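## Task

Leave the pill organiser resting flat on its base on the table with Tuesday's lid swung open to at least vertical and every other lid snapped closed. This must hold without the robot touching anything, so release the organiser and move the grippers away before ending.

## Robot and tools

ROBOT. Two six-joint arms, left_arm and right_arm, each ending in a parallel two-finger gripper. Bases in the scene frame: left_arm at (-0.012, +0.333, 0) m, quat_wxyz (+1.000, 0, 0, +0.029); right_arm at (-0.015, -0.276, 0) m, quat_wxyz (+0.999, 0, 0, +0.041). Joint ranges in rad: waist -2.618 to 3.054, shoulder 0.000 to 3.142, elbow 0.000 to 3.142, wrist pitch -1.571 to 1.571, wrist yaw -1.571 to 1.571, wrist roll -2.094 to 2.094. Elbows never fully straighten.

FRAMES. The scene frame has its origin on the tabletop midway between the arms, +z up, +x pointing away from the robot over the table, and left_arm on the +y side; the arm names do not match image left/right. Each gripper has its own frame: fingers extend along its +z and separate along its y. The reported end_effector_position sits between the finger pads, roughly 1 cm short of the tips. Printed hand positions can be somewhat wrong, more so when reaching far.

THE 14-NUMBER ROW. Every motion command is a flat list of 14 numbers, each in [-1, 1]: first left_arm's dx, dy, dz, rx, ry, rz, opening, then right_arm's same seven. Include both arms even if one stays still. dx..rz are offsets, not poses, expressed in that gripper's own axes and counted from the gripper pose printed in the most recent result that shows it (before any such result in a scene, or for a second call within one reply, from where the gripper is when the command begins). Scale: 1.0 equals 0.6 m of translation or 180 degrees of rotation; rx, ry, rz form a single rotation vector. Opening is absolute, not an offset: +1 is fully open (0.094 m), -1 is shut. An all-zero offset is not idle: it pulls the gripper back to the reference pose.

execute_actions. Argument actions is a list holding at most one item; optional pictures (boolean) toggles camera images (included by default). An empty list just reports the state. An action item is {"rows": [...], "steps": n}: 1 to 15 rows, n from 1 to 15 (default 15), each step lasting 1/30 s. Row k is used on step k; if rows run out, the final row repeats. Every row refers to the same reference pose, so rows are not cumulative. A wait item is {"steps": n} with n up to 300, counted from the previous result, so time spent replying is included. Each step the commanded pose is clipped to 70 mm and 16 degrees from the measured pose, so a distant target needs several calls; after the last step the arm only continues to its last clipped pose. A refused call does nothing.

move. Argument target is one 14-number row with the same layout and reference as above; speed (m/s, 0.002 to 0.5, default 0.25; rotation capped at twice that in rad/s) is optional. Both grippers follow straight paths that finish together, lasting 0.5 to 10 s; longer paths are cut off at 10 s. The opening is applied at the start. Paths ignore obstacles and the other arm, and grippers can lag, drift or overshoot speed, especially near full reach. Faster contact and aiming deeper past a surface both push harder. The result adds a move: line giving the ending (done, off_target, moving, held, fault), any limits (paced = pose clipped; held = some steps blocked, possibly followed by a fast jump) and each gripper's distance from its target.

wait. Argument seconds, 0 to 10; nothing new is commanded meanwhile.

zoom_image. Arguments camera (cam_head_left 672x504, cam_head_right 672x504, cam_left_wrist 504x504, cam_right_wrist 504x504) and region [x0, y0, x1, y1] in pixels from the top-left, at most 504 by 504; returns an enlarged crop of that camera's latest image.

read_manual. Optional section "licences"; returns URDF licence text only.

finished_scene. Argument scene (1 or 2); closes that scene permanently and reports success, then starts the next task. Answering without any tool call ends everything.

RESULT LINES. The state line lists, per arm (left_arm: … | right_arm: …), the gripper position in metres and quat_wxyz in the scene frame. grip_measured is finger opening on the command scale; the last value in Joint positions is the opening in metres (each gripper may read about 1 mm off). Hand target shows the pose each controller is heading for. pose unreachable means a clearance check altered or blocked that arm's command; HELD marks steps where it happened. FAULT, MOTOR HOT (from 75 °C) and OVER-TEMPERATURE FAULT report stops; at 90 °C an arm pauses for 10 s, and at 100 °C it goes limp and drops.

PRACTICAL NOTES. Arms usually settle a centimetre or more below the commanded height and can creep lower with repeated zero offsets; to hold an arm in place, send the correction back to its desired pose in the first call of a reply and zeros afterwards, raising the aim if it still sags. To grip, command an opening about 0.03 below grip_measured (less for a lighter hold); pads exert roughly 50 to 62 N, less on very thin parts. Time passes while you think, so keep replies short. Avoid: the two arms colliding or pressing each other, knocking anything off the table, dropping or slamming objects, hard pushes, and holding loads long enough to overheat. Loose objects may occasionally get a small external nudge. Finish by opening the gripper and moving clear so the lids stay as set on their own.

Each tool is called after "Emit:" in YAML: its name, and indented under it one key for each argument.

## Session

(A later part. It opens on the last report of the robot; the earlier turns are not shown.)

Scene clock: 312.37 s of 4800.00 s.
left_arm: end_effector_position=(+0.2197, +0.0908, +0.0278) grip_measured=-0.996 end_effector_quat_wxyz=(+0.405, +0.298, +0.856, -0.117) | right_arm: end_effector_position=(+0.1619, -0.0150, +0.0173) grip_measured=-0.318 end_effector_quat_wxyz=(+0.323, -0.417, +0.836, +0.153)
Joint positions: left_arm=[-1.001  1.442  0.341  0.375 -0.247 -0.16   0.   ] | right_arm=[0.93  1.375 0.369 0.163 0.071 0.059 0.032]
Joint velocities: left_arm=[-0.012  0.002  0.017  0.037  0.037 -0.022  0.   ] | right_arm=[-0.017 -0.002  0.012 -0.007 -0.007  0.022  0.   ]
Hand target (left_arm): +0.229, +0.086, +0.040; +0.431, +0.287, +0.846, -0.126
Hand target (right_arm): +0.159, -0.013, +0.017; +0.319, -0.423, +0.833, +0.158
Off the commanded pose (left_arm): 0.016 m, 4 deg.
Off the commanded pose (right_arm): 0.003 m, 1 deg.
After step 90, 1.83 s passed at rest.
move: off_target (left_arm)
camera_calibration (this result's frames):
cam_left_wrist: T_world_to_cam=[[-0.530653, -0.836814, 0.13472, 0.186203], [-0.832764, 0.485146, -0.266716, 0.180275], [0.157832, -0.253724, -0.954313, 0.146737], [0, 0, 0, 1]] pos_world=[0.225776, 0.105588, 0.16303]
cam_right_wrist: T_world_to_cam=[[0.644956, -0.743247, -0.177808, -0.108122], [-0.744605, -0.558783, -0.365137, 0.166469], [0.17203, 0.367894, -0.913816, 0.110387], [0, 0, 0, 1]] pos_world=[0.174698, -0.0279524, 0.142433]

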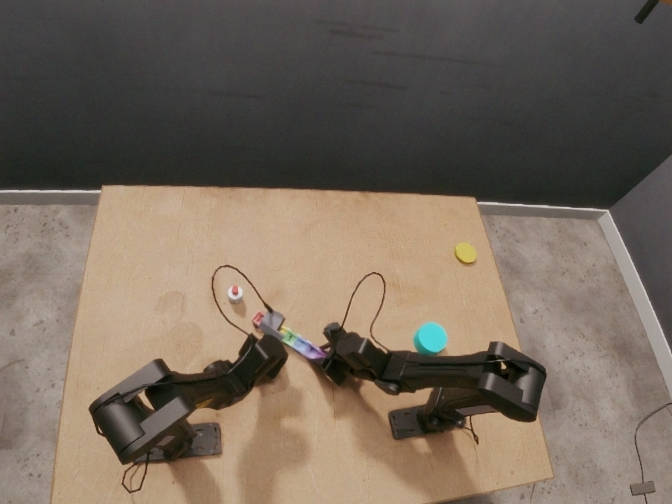

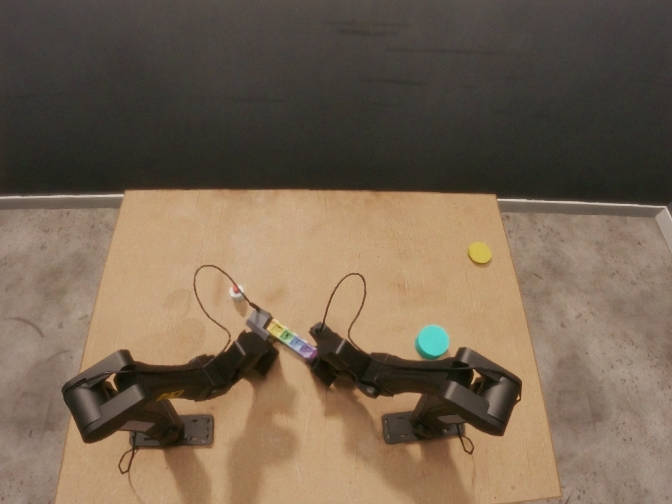

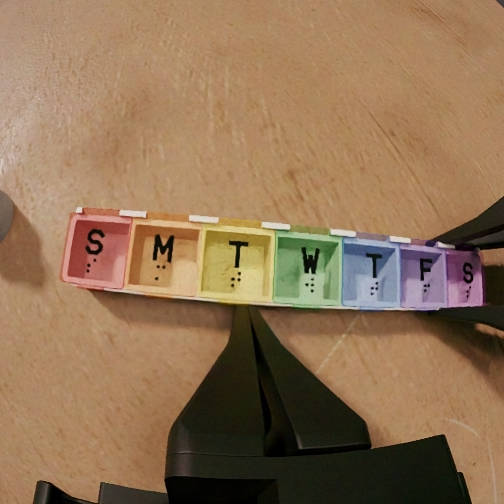

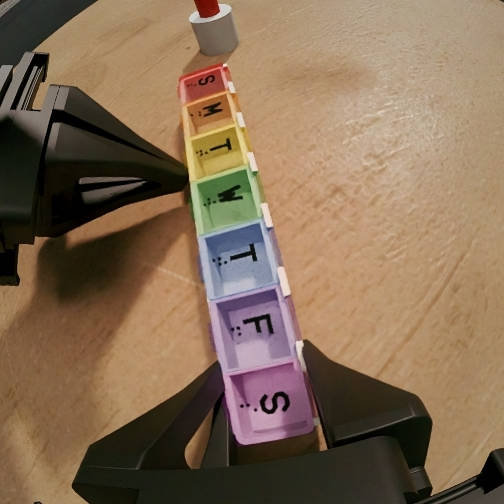

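Emit:
zoom_image:
  camera: "cam_left_wrist"
  region: [190, 220, 310, 330]

Emit:
zoom_image:
  camera: "cam_head_left"
  region: [235, 290, 345, 385]

Region (190, 220, 310, 330) of cam_left_wrist's 504x504 image, scaled by 4.200, with more detail than that image has; it fills the top 462 rows of this view, and the rest is white.

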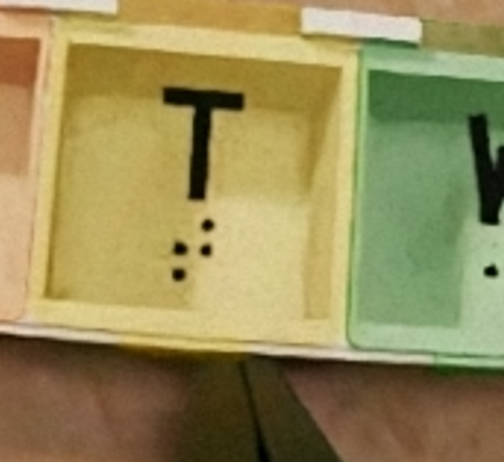

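Region (235, 290, 345, 385) of cam_head_left's 672x504 image, scaled by 4.582, with more detail than that image has; it fills the top 435 rows of this view, and the rest is white.

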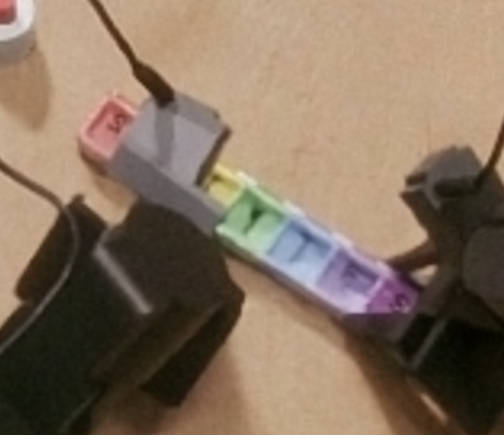

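Emit:
move:
  target: [0.0385,0,-0.033,0,0,0,-1, 0,0,0,0,0,0,-0.37]
  speed: 0.04

Scene clock: 361.90 s of 4800.00 s.
left_arm: end_effector_position=(+0.1971, +0.1081, +0.0177) grip_measured=-0.996 end_effector_quat_wxyz=(+0.395, +0.302, +0.860, -0.115) | right_arm: end_effector_position=(+0.1621, -0.0151, +0.0173) grip_measured=-0.318 end_effector_quat_wxyz=(+0.323, -0.417, +0.836, +0.152)
Joint positions: left_arm=[-1.039  1.36   0.248  0.357 -0.268 -0.189  0.   ] | right_arm=[0.93  1.375 0.369 0.163 0.072 0.06  0.032]
Joint velocities: left_arm=[-0.012 -0.012  0.002  0.022 -0.125  0.007  0.   ] | right_arm=[ 0.012  0.002  0.007  0.007  0.022 -0.007 -0.   ]
Hand target (left_arm): +0.196, +0.109, +0.023; +0.405, +0.298, +0.856, -0.118
Hand target (right_arm): +0.162, -0.015, +0.017; +0.323, -0.417, +0.836, +0.153
Off the commanded pose (left_arm): 0.005 m, 1 deg.
Off the commanded pose (right_arm): 0.000 m, 0 deg.
After step 90, 45.47 s passed at rest.
move: done
camera_calibration (this result's frames):
cam_left_wrist: T_world_to_cam=[[-0.531707, -0.83653, 0.132303, 0.190282], [-0.835339, 0.49224, -0.244761, 0.149679], [0.139625, -0.240659, -0.960514, 0.147324], [0, 0, 0, 1]] pos_world=[0.205637, 0.120954, 0.152968]
cam_right_wrist: T_world_to_cam=[[0.644025, -0.744128, -0.177496, -0.108182], [-0.745229, -0.557843, -0.365301, 0.166651], [0.172816, 0.367538, -0.913811, 0.110279], [0, 0, 0, 1]] pos_world=[0.174807, -0.0280682, 0.14245]

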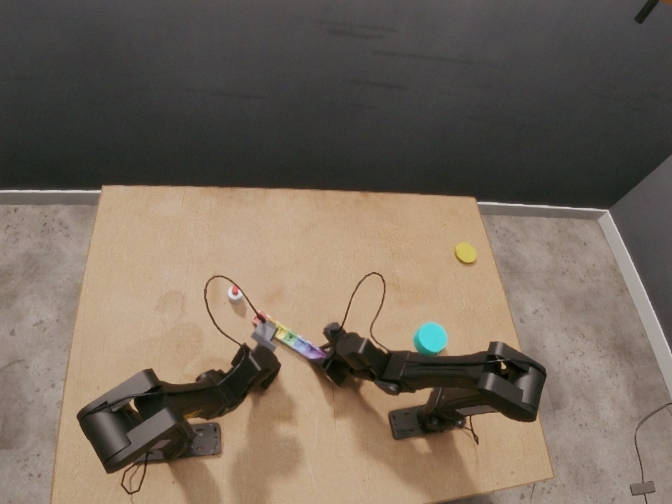

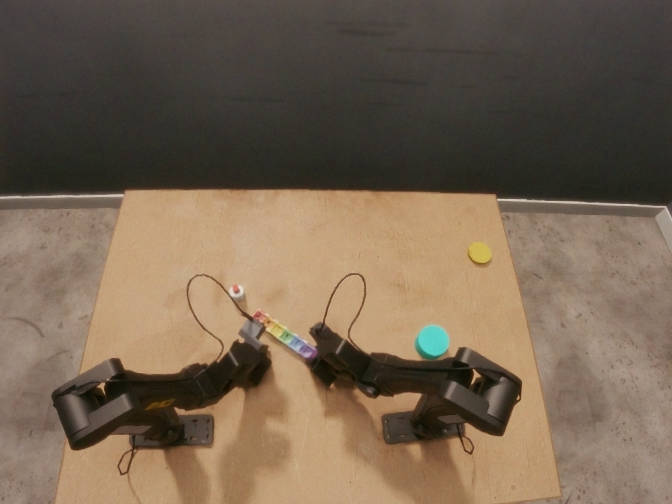

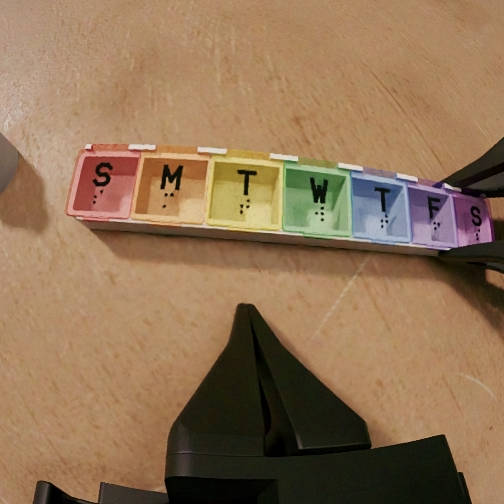

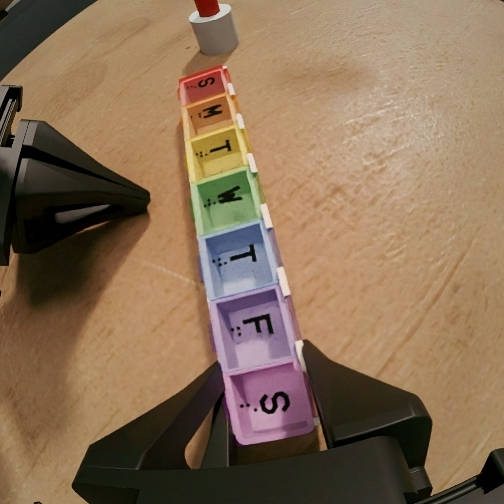

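Emit:
execute_actions:
  actions:
    - {"rows":[[0,0,0,0,0,0,-1,0,0,0,0,0,0,0.2]],"steps":12}
  pictures: false

Emit:
move:
  target: [0,0,0,0,0,0,-1, -0.0807,0,0.0543,0,-0.055,0,0.2]
  speed: 0.05

Scene clock: 369.67 s of 4800.00 s.
left_arm: end_effector_position=(+0.1972, +0.1083, +0.0177) grip_measured=-0.996 end_effector_quat_wxyz=(+0.395, +0.301, +0.860, -0.115) | right_arm: end_effector_position=(+0.1621, -0.0151, +0.0173) grip_measured=+0.198 end_effector_quat_wxyz=(+0.323, -0.417, +0.836, +0.152)
Joint positions: left_arm=[-1.039  1.36   0.248  0.356 -0.269 -0.191  0.   ] | right_arm=[0.93  1.375 0.369 0.163 0.072 0.06  0.056]
Joint velocities: left_arm=[ 0.007  0.002  0.012 -0.007  0.022  0.022  0.001] | right_arm=[-0.007 -0.002  0.012  0.022 -0.007 -0.007  0.   ]
Hand target (left_arm): +0.197, +0.108, +0.018; +0.395, +0.302, +0.860, -0.115
Hand target (right_arm): +0.162, -0.015, +0.017; +0.323, -0.417, +0.836, +0.152
Off the commanded pose (left_arm): 0.000 m, 0 deg.
Off the commanded pose (right_arm): 0.000 m, 0 deg.
Steps of this call (steps 1 to 90: nothing new was sent; then 4.37 s passed at rest; steps 91 to 102: all 12 steps of this action). Readings (end_effector_position):
91: left_arm (+0.1972, +0.1083, +0.0177) | right_arm (+0.1621, -0.0151, +0.0173)
92: left_arm (+0.1972, +0.1083, +0.0177) | right_arm (+0.1621, -0.0151, +0.0173)
94: left_arm (+0.1972, +0.1083, +0.0177) | right_arm (+0.1621, -0.0151, +0.0173)
98: left_arm (+0.1972, +0.1083, +0.0177) | right_arm (+0.1621, -0.0151, +0.0173)
102: the state above

Scene clock: 371.93 s of 4800.00 s.
left_arm: end_effector_position=(+0.1972, +0.1083, +0.0177) grip_measured=-0.996 end_effector_quat_wxyz=(+0.395, +0.301, +0.860, -0.115) | right_arm: end_effector_position=(+0.1852, +0.0186, +0.0130) grip_measured=+0.198 end_effector_quat_wxyz=(+0.372, -0.407, +0.815, +0.178)
Joint positions: left_arm=[-1.039  1.36   0.248  0.356 -0.269 -0.191  0.   ] | right_arm=[0.925 1.586 0.393 0.471 0.072 0.048 0.056]
Joint velocities: left_arm=[-0.007  0.002 -0.007 -0.007  0.037  0.007 -0.001] | right_arm=[ 0.012  0.012 -0.012  0.022 -0.022  0.022 -0.   ]
Hand target (left_arm): +0.197, +0.108, +0.018; +0.395, +0.301, +0.860, -0.115
Hand target (right_arm): +0.196, +0.031, +0.027; +0.394, -0.401, +0.805, +0.188
Off the commanded pose (left_arm): 0.000 m, 0 deg.
Off the commanded pose (right_arm): 0.021 m, 3 deg.
move: off_target (right_arm)
camera_calibration (this result's frames):
cam_left_wrist: T_world_to_cam=[[-0.530573, -0.837215, 0.132526, 0.190294], [-0.836052, 0.491121, -0.244575, 0.149892], [0.139675, -0.240564, -0.960531, 0.147337], [0, 0, 0, 1]] pos_world=[0.205703, 0.121146, 0.152962]
cam_right_wrist: T_world_to_cam=[[0.660284, -0.723245, -0.202339, -0.101883], [-0.71339, -0.519804, -0.469976, 0.195873], [0.234731, 0.454665, -0.859175, 0.0761201], [0, 0, 0, 1]] pos_world=[0.189137, -0.00647969, 0.136841]

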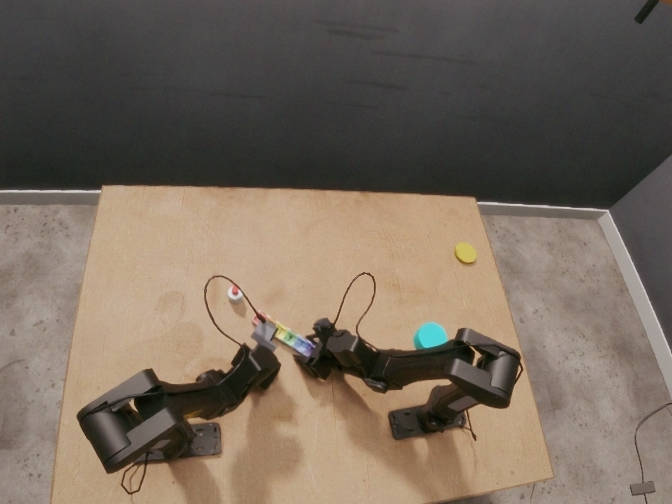

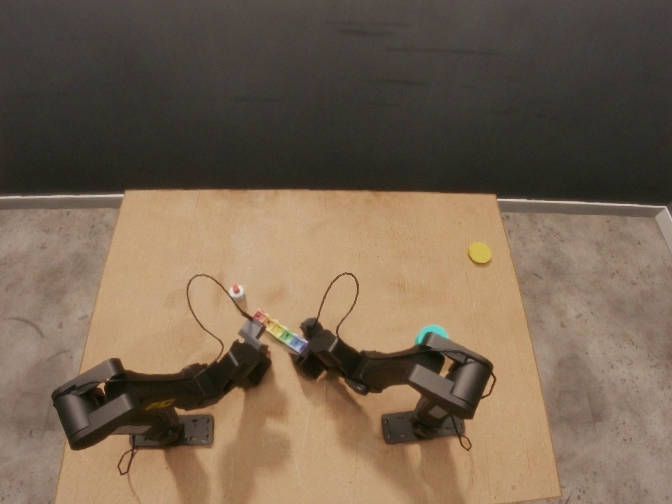

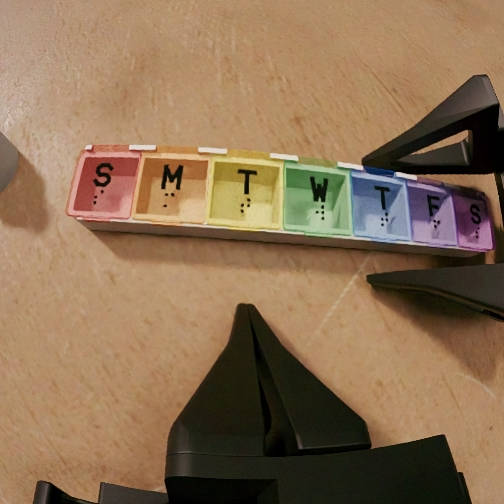

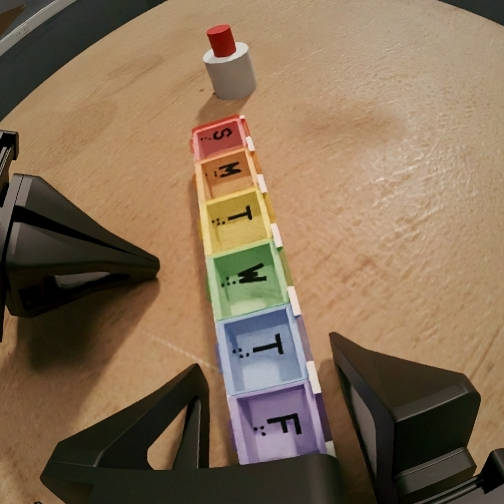

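Emit:
move:
  target: [0,0,0,0,0,0,-1, -0.0375,0,0.0225,0,0,0,0.2]
  speed: 0.03

Scene clock: 376.93 s of 4800.00 s.
left_arm: end_effector_position=(+0.1972, +0.1083, +0.0177) grip_measured=-0.996 end_effector_quat_wxyz=(+0.395, +0.301, +0.860, -0.115) | right_arm: end_effector_position=(+0.1925, +0.0301, +0.0135) grip_measured=+0.198 end_effector_quat_wxyz=(+0.366, -0.409, +0.818, +0.174)
Joint positions: left_arm=[-1.039  1.36   0.248  0.356 -0.269 -0.191  0.   ] | right_arm=[0.925 1.627 0.461 0.427 0.072 0.047 0.056]
Joint velocities: left_arm=[-0.002  0.012  0.012 -0.007 -0.037  0.11  -0.   ] | right_arm=[ 0.002 -0.007  0.012  0.037 -0.066  0.022 -0.   ]
Hand target (left_arm): +0.197, +0.108, +0.018; +0.395, +0.301, +0.860, -0.115
Hand target (right_arm): +0.200, +0.038, +0.022; +0.372, -0.407, +0.815, +0.179
Off the commanded pose (left_arm): 0.000 m, 0 deg.
Off the commanded pose (right_arm): 0.014 m, 1 deg.
After step 90, 0.90 s passed at rest.
move: off_target (right_arm)
camera_calibration (this result's frames):
cam_left_wrist: T_world_to_cam=[[-0.530573, -0.837215, 0.132526, 0.190294], [-0.836052, 0.491121, -0.244575, 0.149892], [0.139675, -0.240564, -0.960531, 0.147337], [0, 0, 0, 1]] pos_world=[0.205703, 0.121146, 0.152962]
cam_right_wrist: T_world_to_cam=[[0.658718, -0.72595, -0.197705, -0.0979407], [-0.717309, -0.526636, -0.456204, 0.208066], [0.227063, 0.442326, -0.867635, 0.0716201], [0, 0, 0, 1]] pos_world=[0.1975, 0.00679528, 0.137697]

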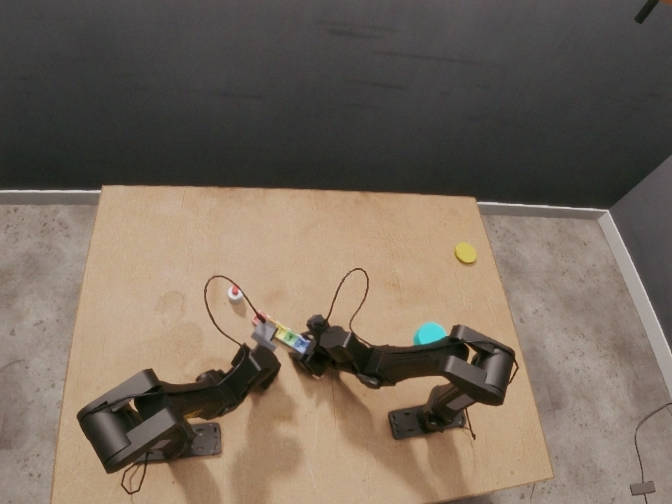

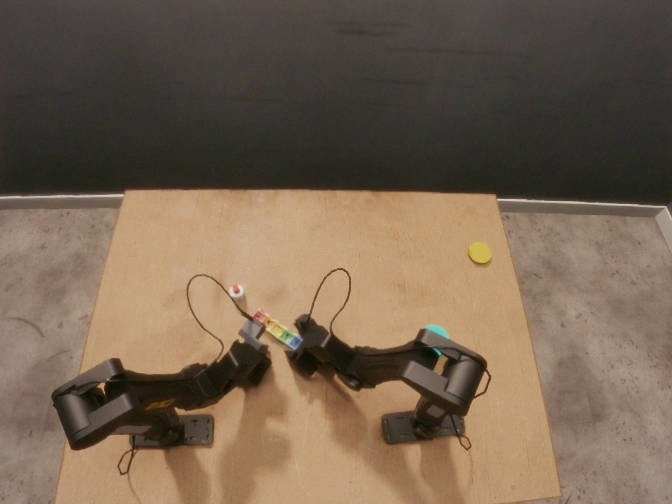

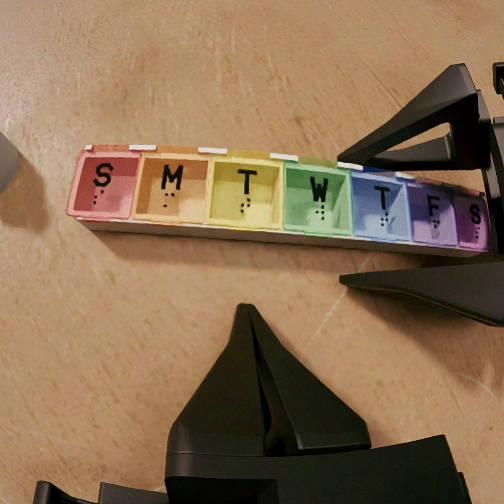

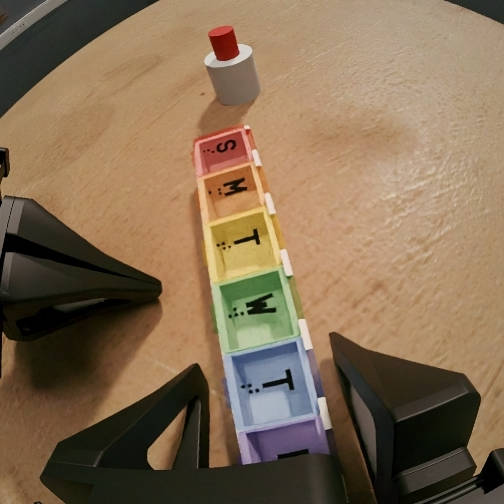

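Emit:
execute_actions:
  actions:
    - {"rows":[[0,0,0,0,0,0,-1,0,0,0,0,0,0,0.0],[0,0,0,0,0,0,-1,0,0,0,0,0,0,-0.1],[0,0,0,0,0,0,-1,0,0,0,0,0,0,-0.1],[0,0,0,0,0,0,-1,0,0,0,0,0,0,-0.15],[0,0,0,0,0,0,-1,0,0,0,0,0,0,-0.2],[0,0,0,0,0,0,-1,0,0,0,0,0,0,-0.2],[0,0,0,0,0,0,-1,0,0,0,0,0,0,-0.25],[0,0,0,0,0,0,-1,0,0,0,0,0,0,-0.25],[0,0,0,0,0,0,-1,0,0,0,0,0,0,-0.3],[0,0,0,0,0,0,-1,0,0,0,0,0,0,-0.3],[0,0,0,0,0,0,-1,0,0,0,0,0,0,-0.37]],"steps":15}

Scene clock: 380.93 s of 4800.00 s.
left_arm: end_effector_position=(+0.1972, +0.1083, +0.0177) grip_measured=-0.996 end_effector_quat_wxyz=(+0.395, +0.301, +0.860, -0.115) | right_arm: end_effector_position=(+0.1925, +0.0300, +0.0135) grip_measured=-0.318 end_effector_quat_wxyz=(+0.365, -0.409, +0.818, +0.174)
Joint positions: left_arm=[-1.039  1.36   0.248  0.356 -0.269 -0.191  0.   ] | right_arm=[0.925 1.627 0.461 0.426 0.072 0.047 0.032]
Joint velocities: left_arm=[ 0.002  0.002  0.002 -0.022  0.007 -0.081 -0.   ] | right_arm=[ 0.007 -0.002 -0.022 -0.022  0.007 -0.007  0.001]
Hand target (left_arm): +0.197, +0.108, +0.018; +0.395, +0.301, +0.860, -0.115
Hand target (right_arm): +0.192, +0.030, +0.013; +0.366, -0.409, +0.818, +0.174
Off the commanded pose (left_arm): 0.000 m, 0 deg.
Off the commanded pose (right_arm): 0.000 m, 0 deg.
Steps of this call (steps 1 to 90: nothing new was sent; then 0.50 s passed at rest; steps 91 to 105: all 15 steps of this action). Readings (end_effector_position):
91: left_arm (+0.1972, +0.1083, +0.0177) | right_arm (+0.1925, +0.0300, +0.0135)
92: left_arm (+0.1972, +0.1083, +0.0177) | right_arm (+0.1925, +0.0300, +0.0135)
94: left_arm (+0.1972, +0.1083, +0.0177) | right_arm (+0.1925, +0.0300, +0.0135)
98: left_arm (+0.1972, +0.1083, +0.0177) | right_arm (+0.1925, +0.0300, +0.0135)
105: the state above
camera_calibration (this result's frames):
cam_left_wrist: T_world_to_cam=[[-0.530573, -0.837215, 0.132526, 0.190294], [-0.836052, 0.491121, -0.244575, 0.149892], [0.139675, -0.240564, -0.960531, 0.147337], [0, 0, 0, 1]] pos_world=[0.205703, 0.121146, 0.152962]
cam_right_wrist: T_world_to_cam=[[0.658678, -0.726013, -0.197605, -0.0979629], [-0.717403, -0.526783, -0.455888, 0.207999], [0.226886, 0.442046, -0.867824, 0.0716361], [0, 0, 0, 1]] pos_world=[0.197492, 0.00678136, 0.137634]

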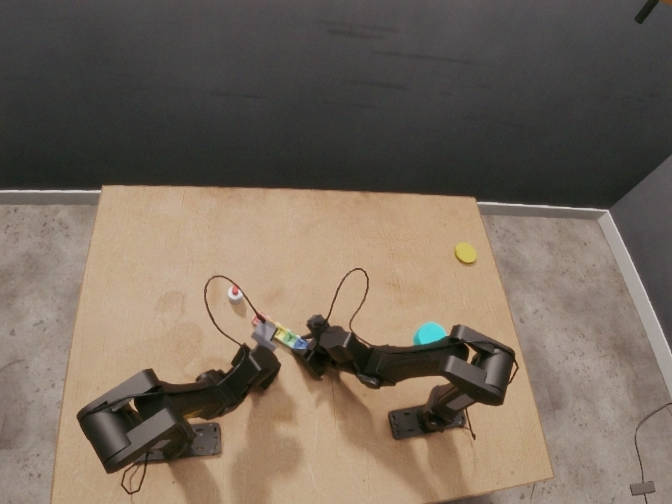

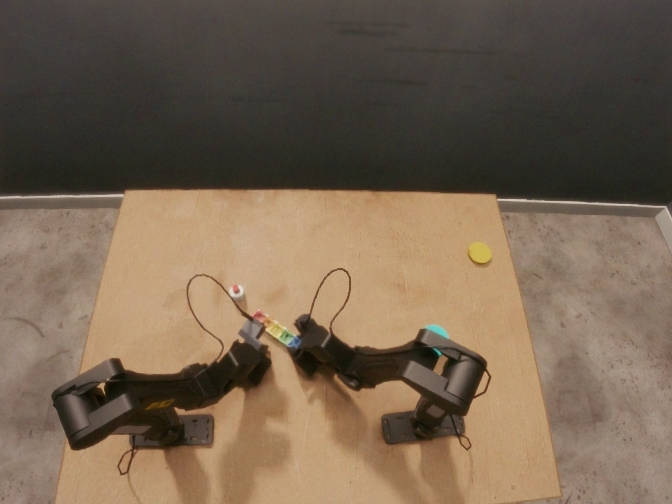

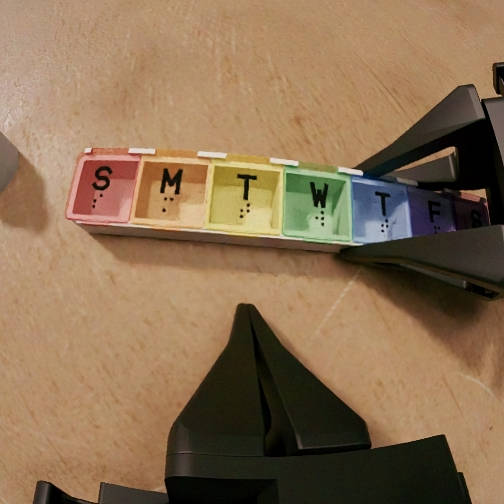

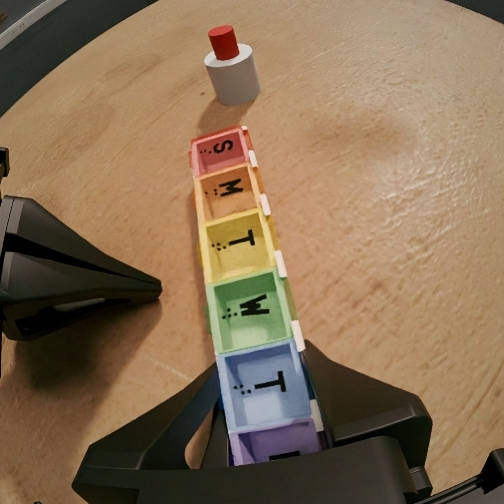

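Emit:
zoom_image:
  camera: "cam_left_wrist"
  region: [190, 160, 310, 320]

Region (190, 160, 310, 320) of cam_left_wrist's 504x504 image, scaled by 3.150, with more detail than that image has; it fills the left 378 columns of this view, and the rest is white.

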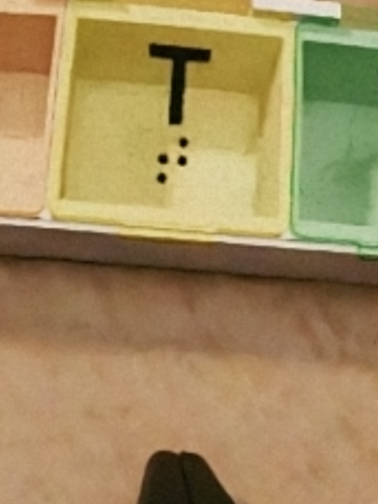

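Emit:
move:
  target: [-0.0397,0.0078,0.038,0,0,0,-1, 0.0125,0,0.011,0,0,0,-0.37]
  speed: 0.03

Emit:
zoom_image:
  camera: "cam_left_wrist"
  region: [190, 220, 310, 330]

Scene clock: 397.90 s of 4800.00 s.
left_arm: end_effector_position=(+0.2195, +0.0974, +0.0173) grip_measured=-0.996 end_effector_quat_wxyz=(+0.393, +0.302, +0.861, -0.113) | right_arm: end_effector_position=(+0.1959, +0.0355, +0.0131) grip_measured=-0.318 end_effector_quat_wxyz=(+0.376, -0.406, +0.813, +0.181)
Joint positions: left_arm=[-0.977  1.465  0.328  0.386 -0.223 -0.146  0.   ] | right_arm=[0.925 1.66  0.461 0.487 0.072 0.047 0.032]
Joint velocities: left_arm=[-0.007 -0.012 -0.007  0.007 -0.066  0.066 -0.   ] | right_arm=[-0.012 -0.012  0.002  0.007  0.022 -0.037 -0.   ]
Hand target (left_arm): +0.226, +0.092, +0.020; +0.396, +0.301, +0.860, -0.114
Hand target (right_arm): +0.192, +0.030, +0.004; +0.365, -0.409, +0.818, +0.174
Off the commanded pose (left_arm): 0.009 m, 0 deg.
Off the commanded pose (right_arm): 0.012 m, 2 deg.
After step 90, 12.60 s passed at rest.
move: off_target (right_arm)
camera_calibration (this result's frames):
cam_left_wrist: T_world_to_cam=[[-0.530695, -0.837607, 0.129529, 0.193213], [-0.836558, 0.493103, -0.238791, 0.173624], [0.136142, -0.235083, -0.962394, 0.141526], [0, 0, 0, 1]] pos_world=[0.228516, 0.109493, 0.152637]
cam_right_wrist: T_world_to_cam=[[0.661632, -0.721344, -0.204708, -0.0970017], [-0.710541, -0.515938, -0.478475, 0.211748], [0.239529, 0.462028, -0.853906, 0.064719], [0, 0, 0, 1]] pos_world=[0.199133, 0.00937509, 0.136723]

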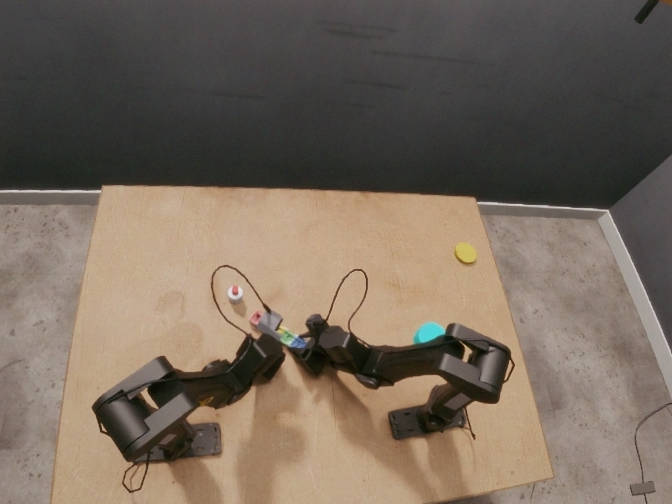

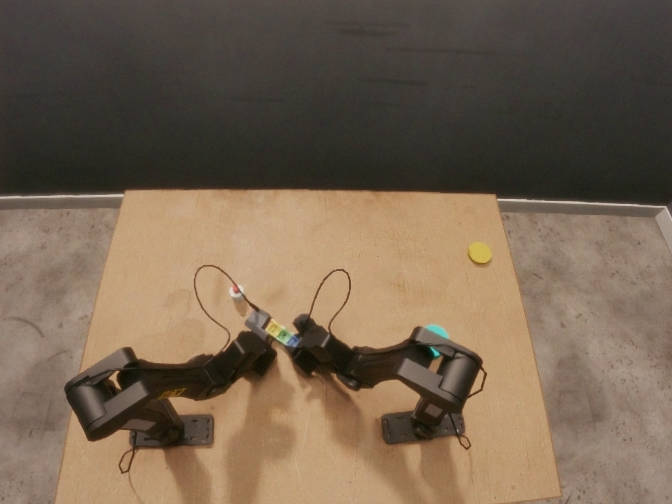

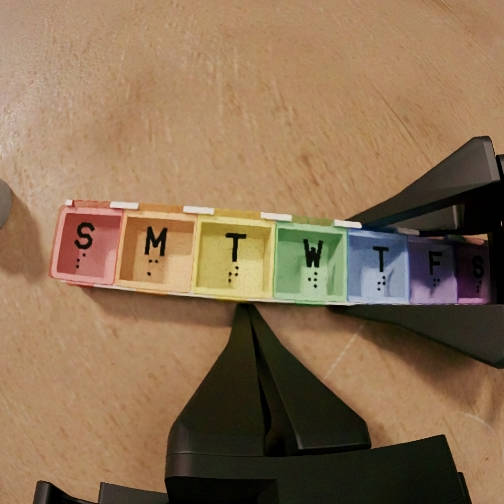

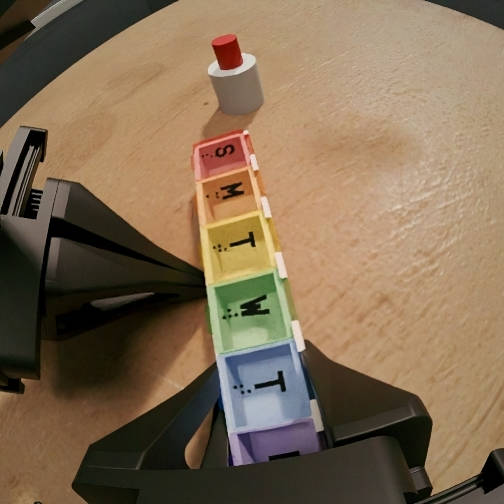

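Region (190, 220, 310, 330) of cam_left_wrist's 504x504 image, scaled by 4.200, with more detail than that image has; it fills the top 462 rows of this view, and the rest is white.

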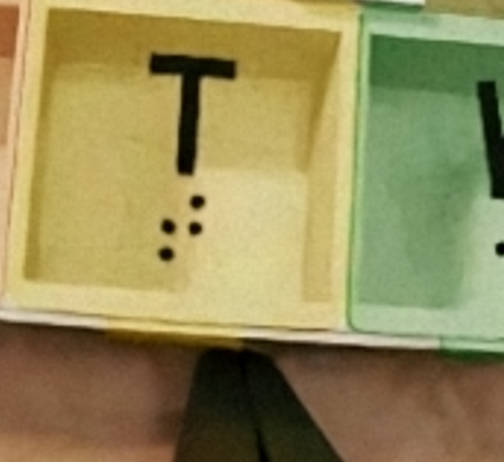

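Emit:
move:
  target: [0,0.018,0,0,0,0,-1, 0,0,0,0,0,0,-0.37]
  speed: 0.02

Emit:
zoom_image:
  camera: "cam_left_wrist"
  region: [190, 220, 310, 330]

Scene clock: 402.93 s of 4800.00 s.
left_arm: end_effector_position=(+0.2240, +0.1002, +0.0173) grip_measured=-0.996 end_effector_quat_wxyz=(+0.390, +0.306, +0.860, -0.119) | right_arm: end_effector_position=(+0.1964, +0.0353, +0.0132) grip_measured=-0.318 end_effector_quat_wxyz=(+0.377, -0.405, +0.813, +0.180)
Joint positions: left_arm=[-0.937  1.465  0.328  0.392 -0.179 -0.117  0.   ] | right_arm=[0.925 1.66  0.461 0.487 0.075 0.048 0.032]
Joint velocities: left_arm=[-0.007 -0.002  0.022  0.007  0.007  0.007  0.   ] | right_arm=[-0.002  0.002  0.007 -0.066 -0.081 -0.022 -0.   ]
Hand target (left_arm): +0.226, +0.106, +0.018; +0.393, +0.302, +0.861, -0.113
Hand target (right_arm): +0.196, +0.036, +0.013; +0.376, -0.406, +0.813, +0.181
Off the commanded pose (left_arm): 0.006 m, 1 deg.
Off the commanded pose (right_arm): 0.001 m, 0 deg.
After step 90, 1.27 s passed at rest.
move: done
camera_calibration (this result's frames):
cam_left_wrist: T_world_to_cam=[[-0.539905, -0.830338, 0.137989, 0.199124], [-0.832182, 0.501946, -0.235634, 0.174122], [0.126393, -0.242051, -0.961996, 0.144399], [0, 0, 0, 1]] pos_world=[0.234158, 0.112892, 0.152464]
cam_right_wrist: T_world_to_cam=[[0.659712, -0.723341, -0.20386, -0.0970192], [-0.711441, -0.513711, -0.479534, 0.212193], [0.242141, 0.461388, -0.853515, 0.0643438], [0, 0, 0, 1]] pos_world=[0.199387, 0.00914059, 0.136894]

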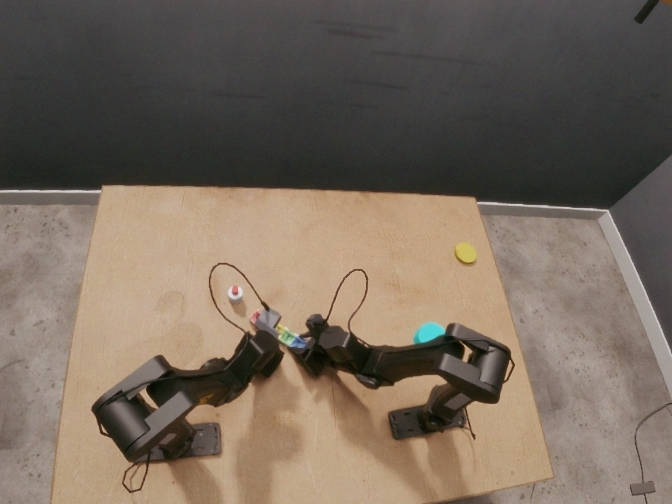

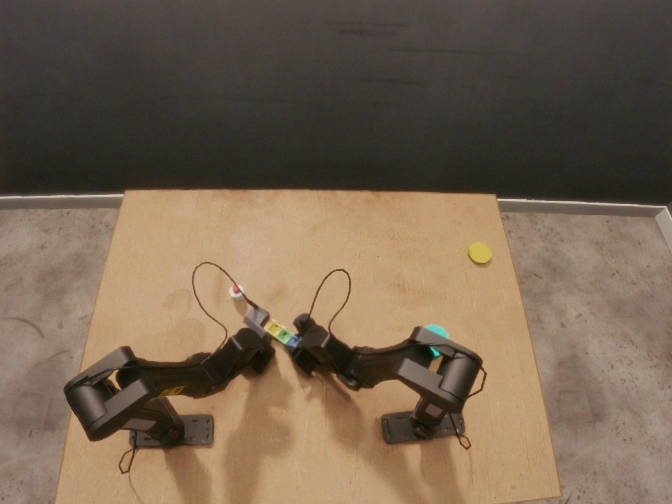

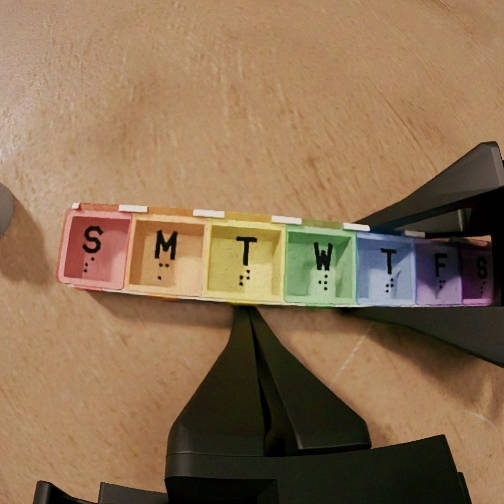

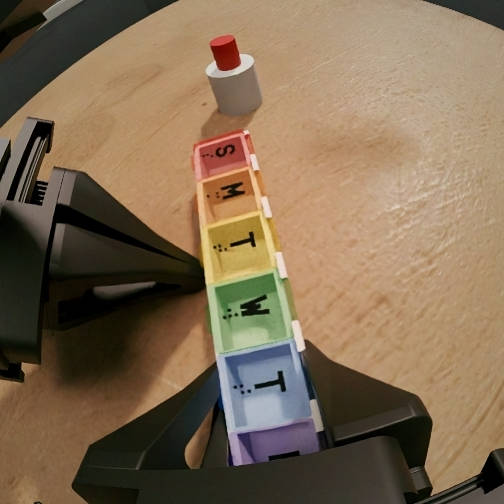

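Region (190, 220, 310, 330) of cam_left_wrist's 504x504 image, scaled by 4.200, with more detail than that image has; it fills the top 462 rows of this view, and the rest is white.

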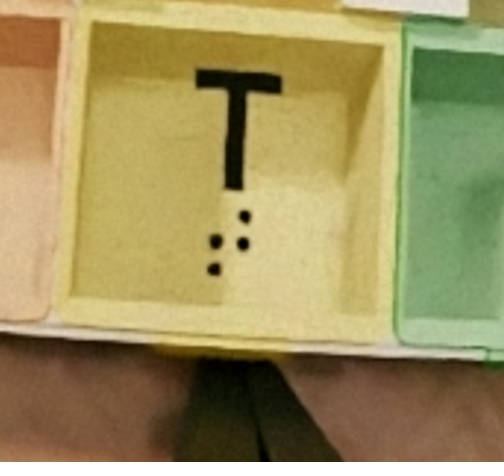

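Emit:
move:
  target: [-0.05,0,0,0,-0.038,0,-1, 0,0,0,0,0,0,-0.37]
  speed: 0.02

Emit:
zoom_image:
  camera: "cam_right_wrist"
  region: [130, 160, 310, 360]

Emit:
zoom_image:
  camera: "cam_left_wrist"
  region: [170, 200, 330, 340]

Scene clock: 409.33 s of 4800.00 s.
left_arm: end_effector_position=(+0.2292, +0.0938, +0.0265) grip_measured=-0.996 end_effector_quat_wxyz=(+0.411, +0.309, +0.848, -0.127) | right_arm: end_effector_position=(+0.2010, +0.0319, +0.0135) grip_measured=-0.318 end_effector_quat_wxyz=(+0.382, -0.396, +0.817, +0.171)
Joint positions: left_arm=[-0.937  1.465  0.328  0.442 -0.178 -0.097  0.   ] | right_arm=[0.922 1.66  0.461 0.487 0.101 0.055 0.032]
Joint velocities: left_arm=[ 0.017 -0.002 -0.027  0.066 -0.066  0.037  0.   ] | right_arm=[ 0.012  0.012  0.007  0.007 -0.037 -0.037  0.   ]
Hand target (left_arm): +0.239, +0.087, +0.040; +0.440, +0.299, +0.836, -0.137
Hand target (right_arm): +0.196, +0.035, +0.013; +0.377, -0.405, +0.813, +0.180
Off the commanded pose (left_arm): 0.018 m, 4 deg.
Off the commanded pose (right_arm): 0.006 m, 2 deg.
After step 90, 0.20 s passed at rest.
move: off_target (left_arm)
camera_calibration (this result's frames):
cam_left_wrist: T_world_to_cam=[[-0.556534, -0.819261, 0.138133, 0.198132], [-0.81492, 0.505907, -0.282776, 0.180719], [0.161785, -0.269942, -0.949187, 0.145291], [0, 0, 0, 1]] pos_world=[0.234033, 0.110115, 0.161643]
cam_right_wrist: T_world_to_cam=[[0.642236, -0.741836, -0.192905, -0.0984703], [-0.719964, -0.497461, -0.483925, 0.215138], [0.26303, 0.449679, -0.853583, 0.0611669], [0, 0, 0, 1]] pos_world=[0.202044, 0.0064686, 0.137326]

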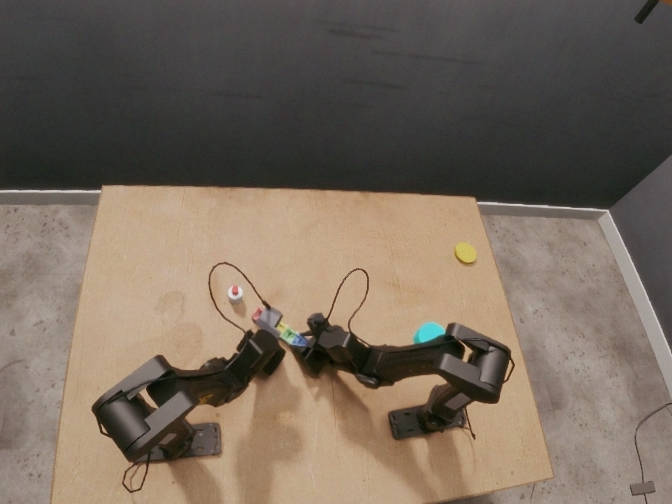

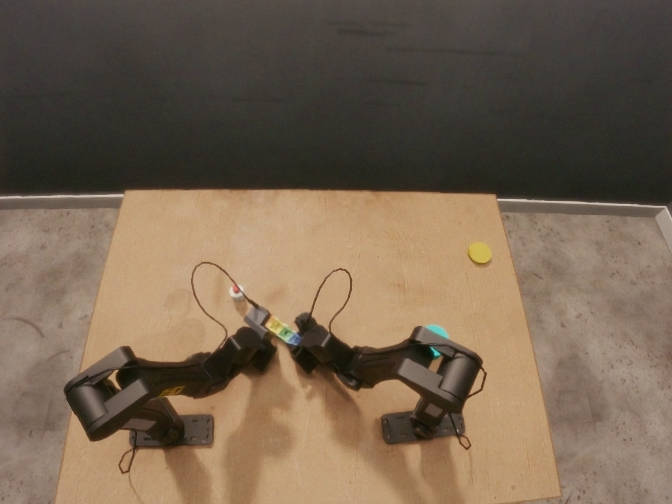

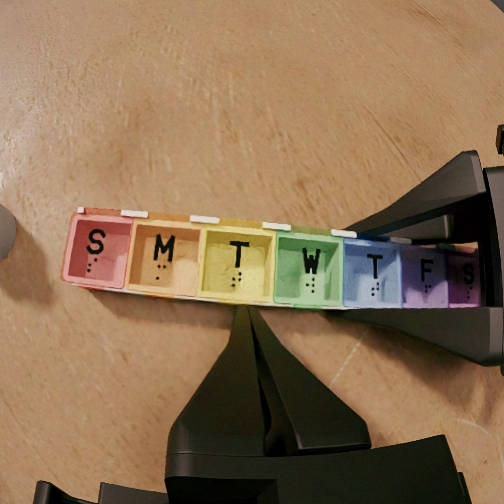

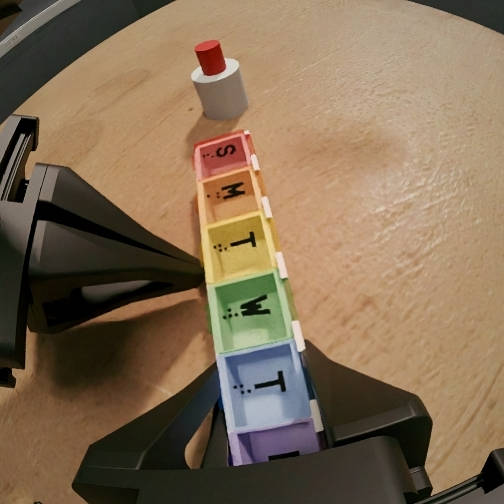

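Region (130, 160, 310, 360) of cam_right_wrist's 504x504 image, scaled by 2.520, with more detail than that image has; it fills the left 454 columns of this view, and the rest is white.

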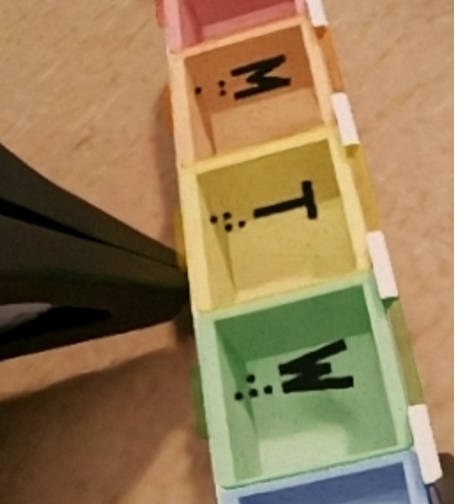

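Region (170, 200, 330, 340) of cam_left_wrist's 504x504 image, scaled by 3.150, with more detail than that image has; it fills the top 441 rows of this view, and the rest is white.

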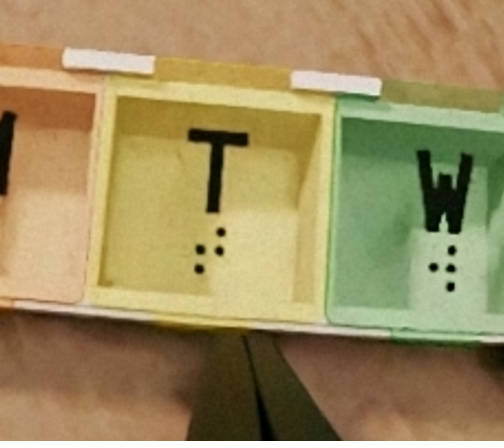

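Emit:
move:
  target: [-0.082,0,-0.021,0,-0.054,0,-1, 0,0,0,0,0,0,-0.37]
  speed: 0.015

Emit:
zoom_image:
  camera: "cam_right_wrist"
  region: [130, 130, 330, 360]

Scene clock: 424.07 s of 4800.00 s.
left_arm: end_effector_position=(+0.2369, +0.0854, +0.0478) grip_measured=-0.996 end_effector_quat_wxyz=(+0.448, +0.308, +0.828, -0.140) | right_arm: end_effector_position=(+0.2028, +0.0309, +0.0139) grip_measured=-0.318 end_effector_quat_wxyz=(+0.385, -0.391, +0.819, +0.167)
Joint positions: left_arm=[-0.937  1.437  0.328  0.504 -0.181 -0.07   0.   ] | right_arm=[0.922 1.66  0.461 0.489 0.112 0.061 0.032]
Joint velocities: left_arm=[ 0.002  0.002  0.002 -0.022 -0.095 -0.022  0.   ] | right_arm=[-0.007  0.012 -0.007  0.066 -0.007 -0.11  -0.   ]
Hand target (left_arm): +0.244, +0.079, +0.073; +0.481, +0.298, +0.810, -0.153
Hand target (right_arm): +0.201, +0.032, +0.013; +0.382, -0.396, +0.817, +0.170
Off the commanded pose (left_arm): 0.027 m, 5 deg.
Off the commanded pose (right_arm): 0.002 m, 1 deg.
After step 90, 5.87 s passed at rest.
move: off_target (left_arm)
camera_calibration (this result's frames):
cam_left_wrist: T_world_to_cam=[[-0.577261, -0.804622, 0.139119, 0.196169], [-0.78495, 0.499857, -0.366056, 0.194698], [0.224997, -0.320511, -0.920135, 0.149914], [0, 0, 0, 1]] pos_world=[0.232339, 0.10857, 0.18192]
cam_right_wrist: T_world_to_cam=[[0.633461, -0.749899, -0.19073, -0.0983051], [-0.724552, -0.48835, -0.486354, 0.216699], [0.271573, 0.44628, -0.852691, 0.0598606], [0, 0, 0, 1]] pos_world=[0.203026, 0.00539147, 0.137685]

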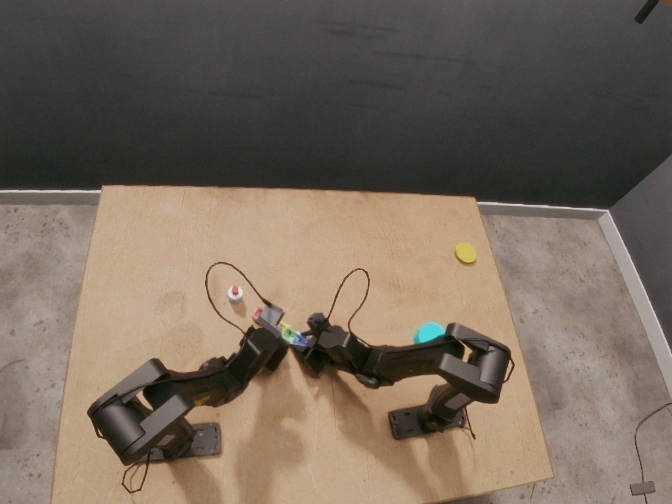

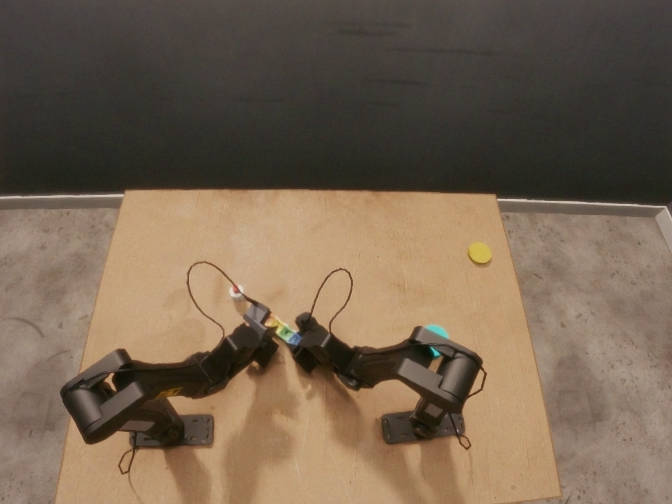

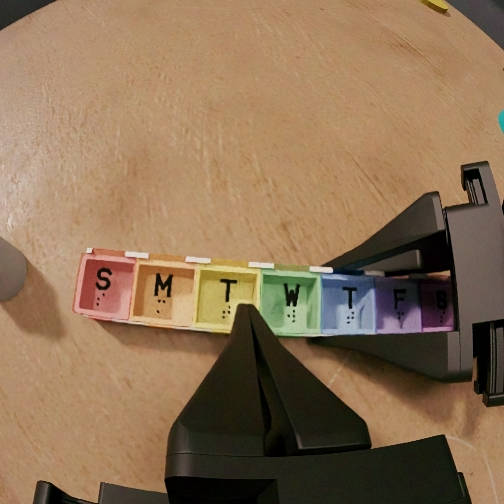

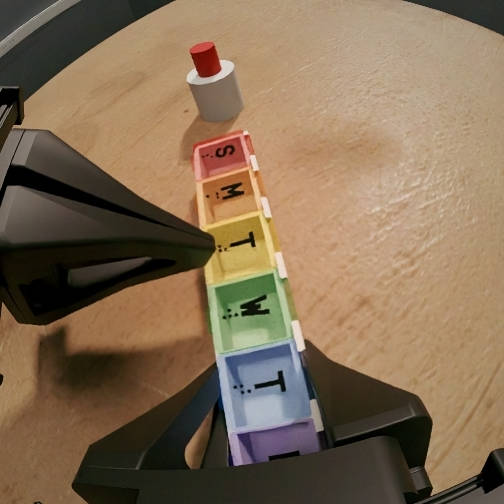

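Region (130, 130, 330, 360) of cam_right_wrist's 504x504 image, scaled by 2.191, with more detail than that image has; it fills the left 438 columns of this view, and the rest is white.

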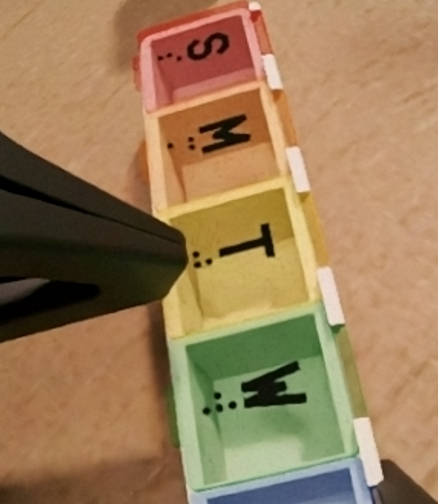

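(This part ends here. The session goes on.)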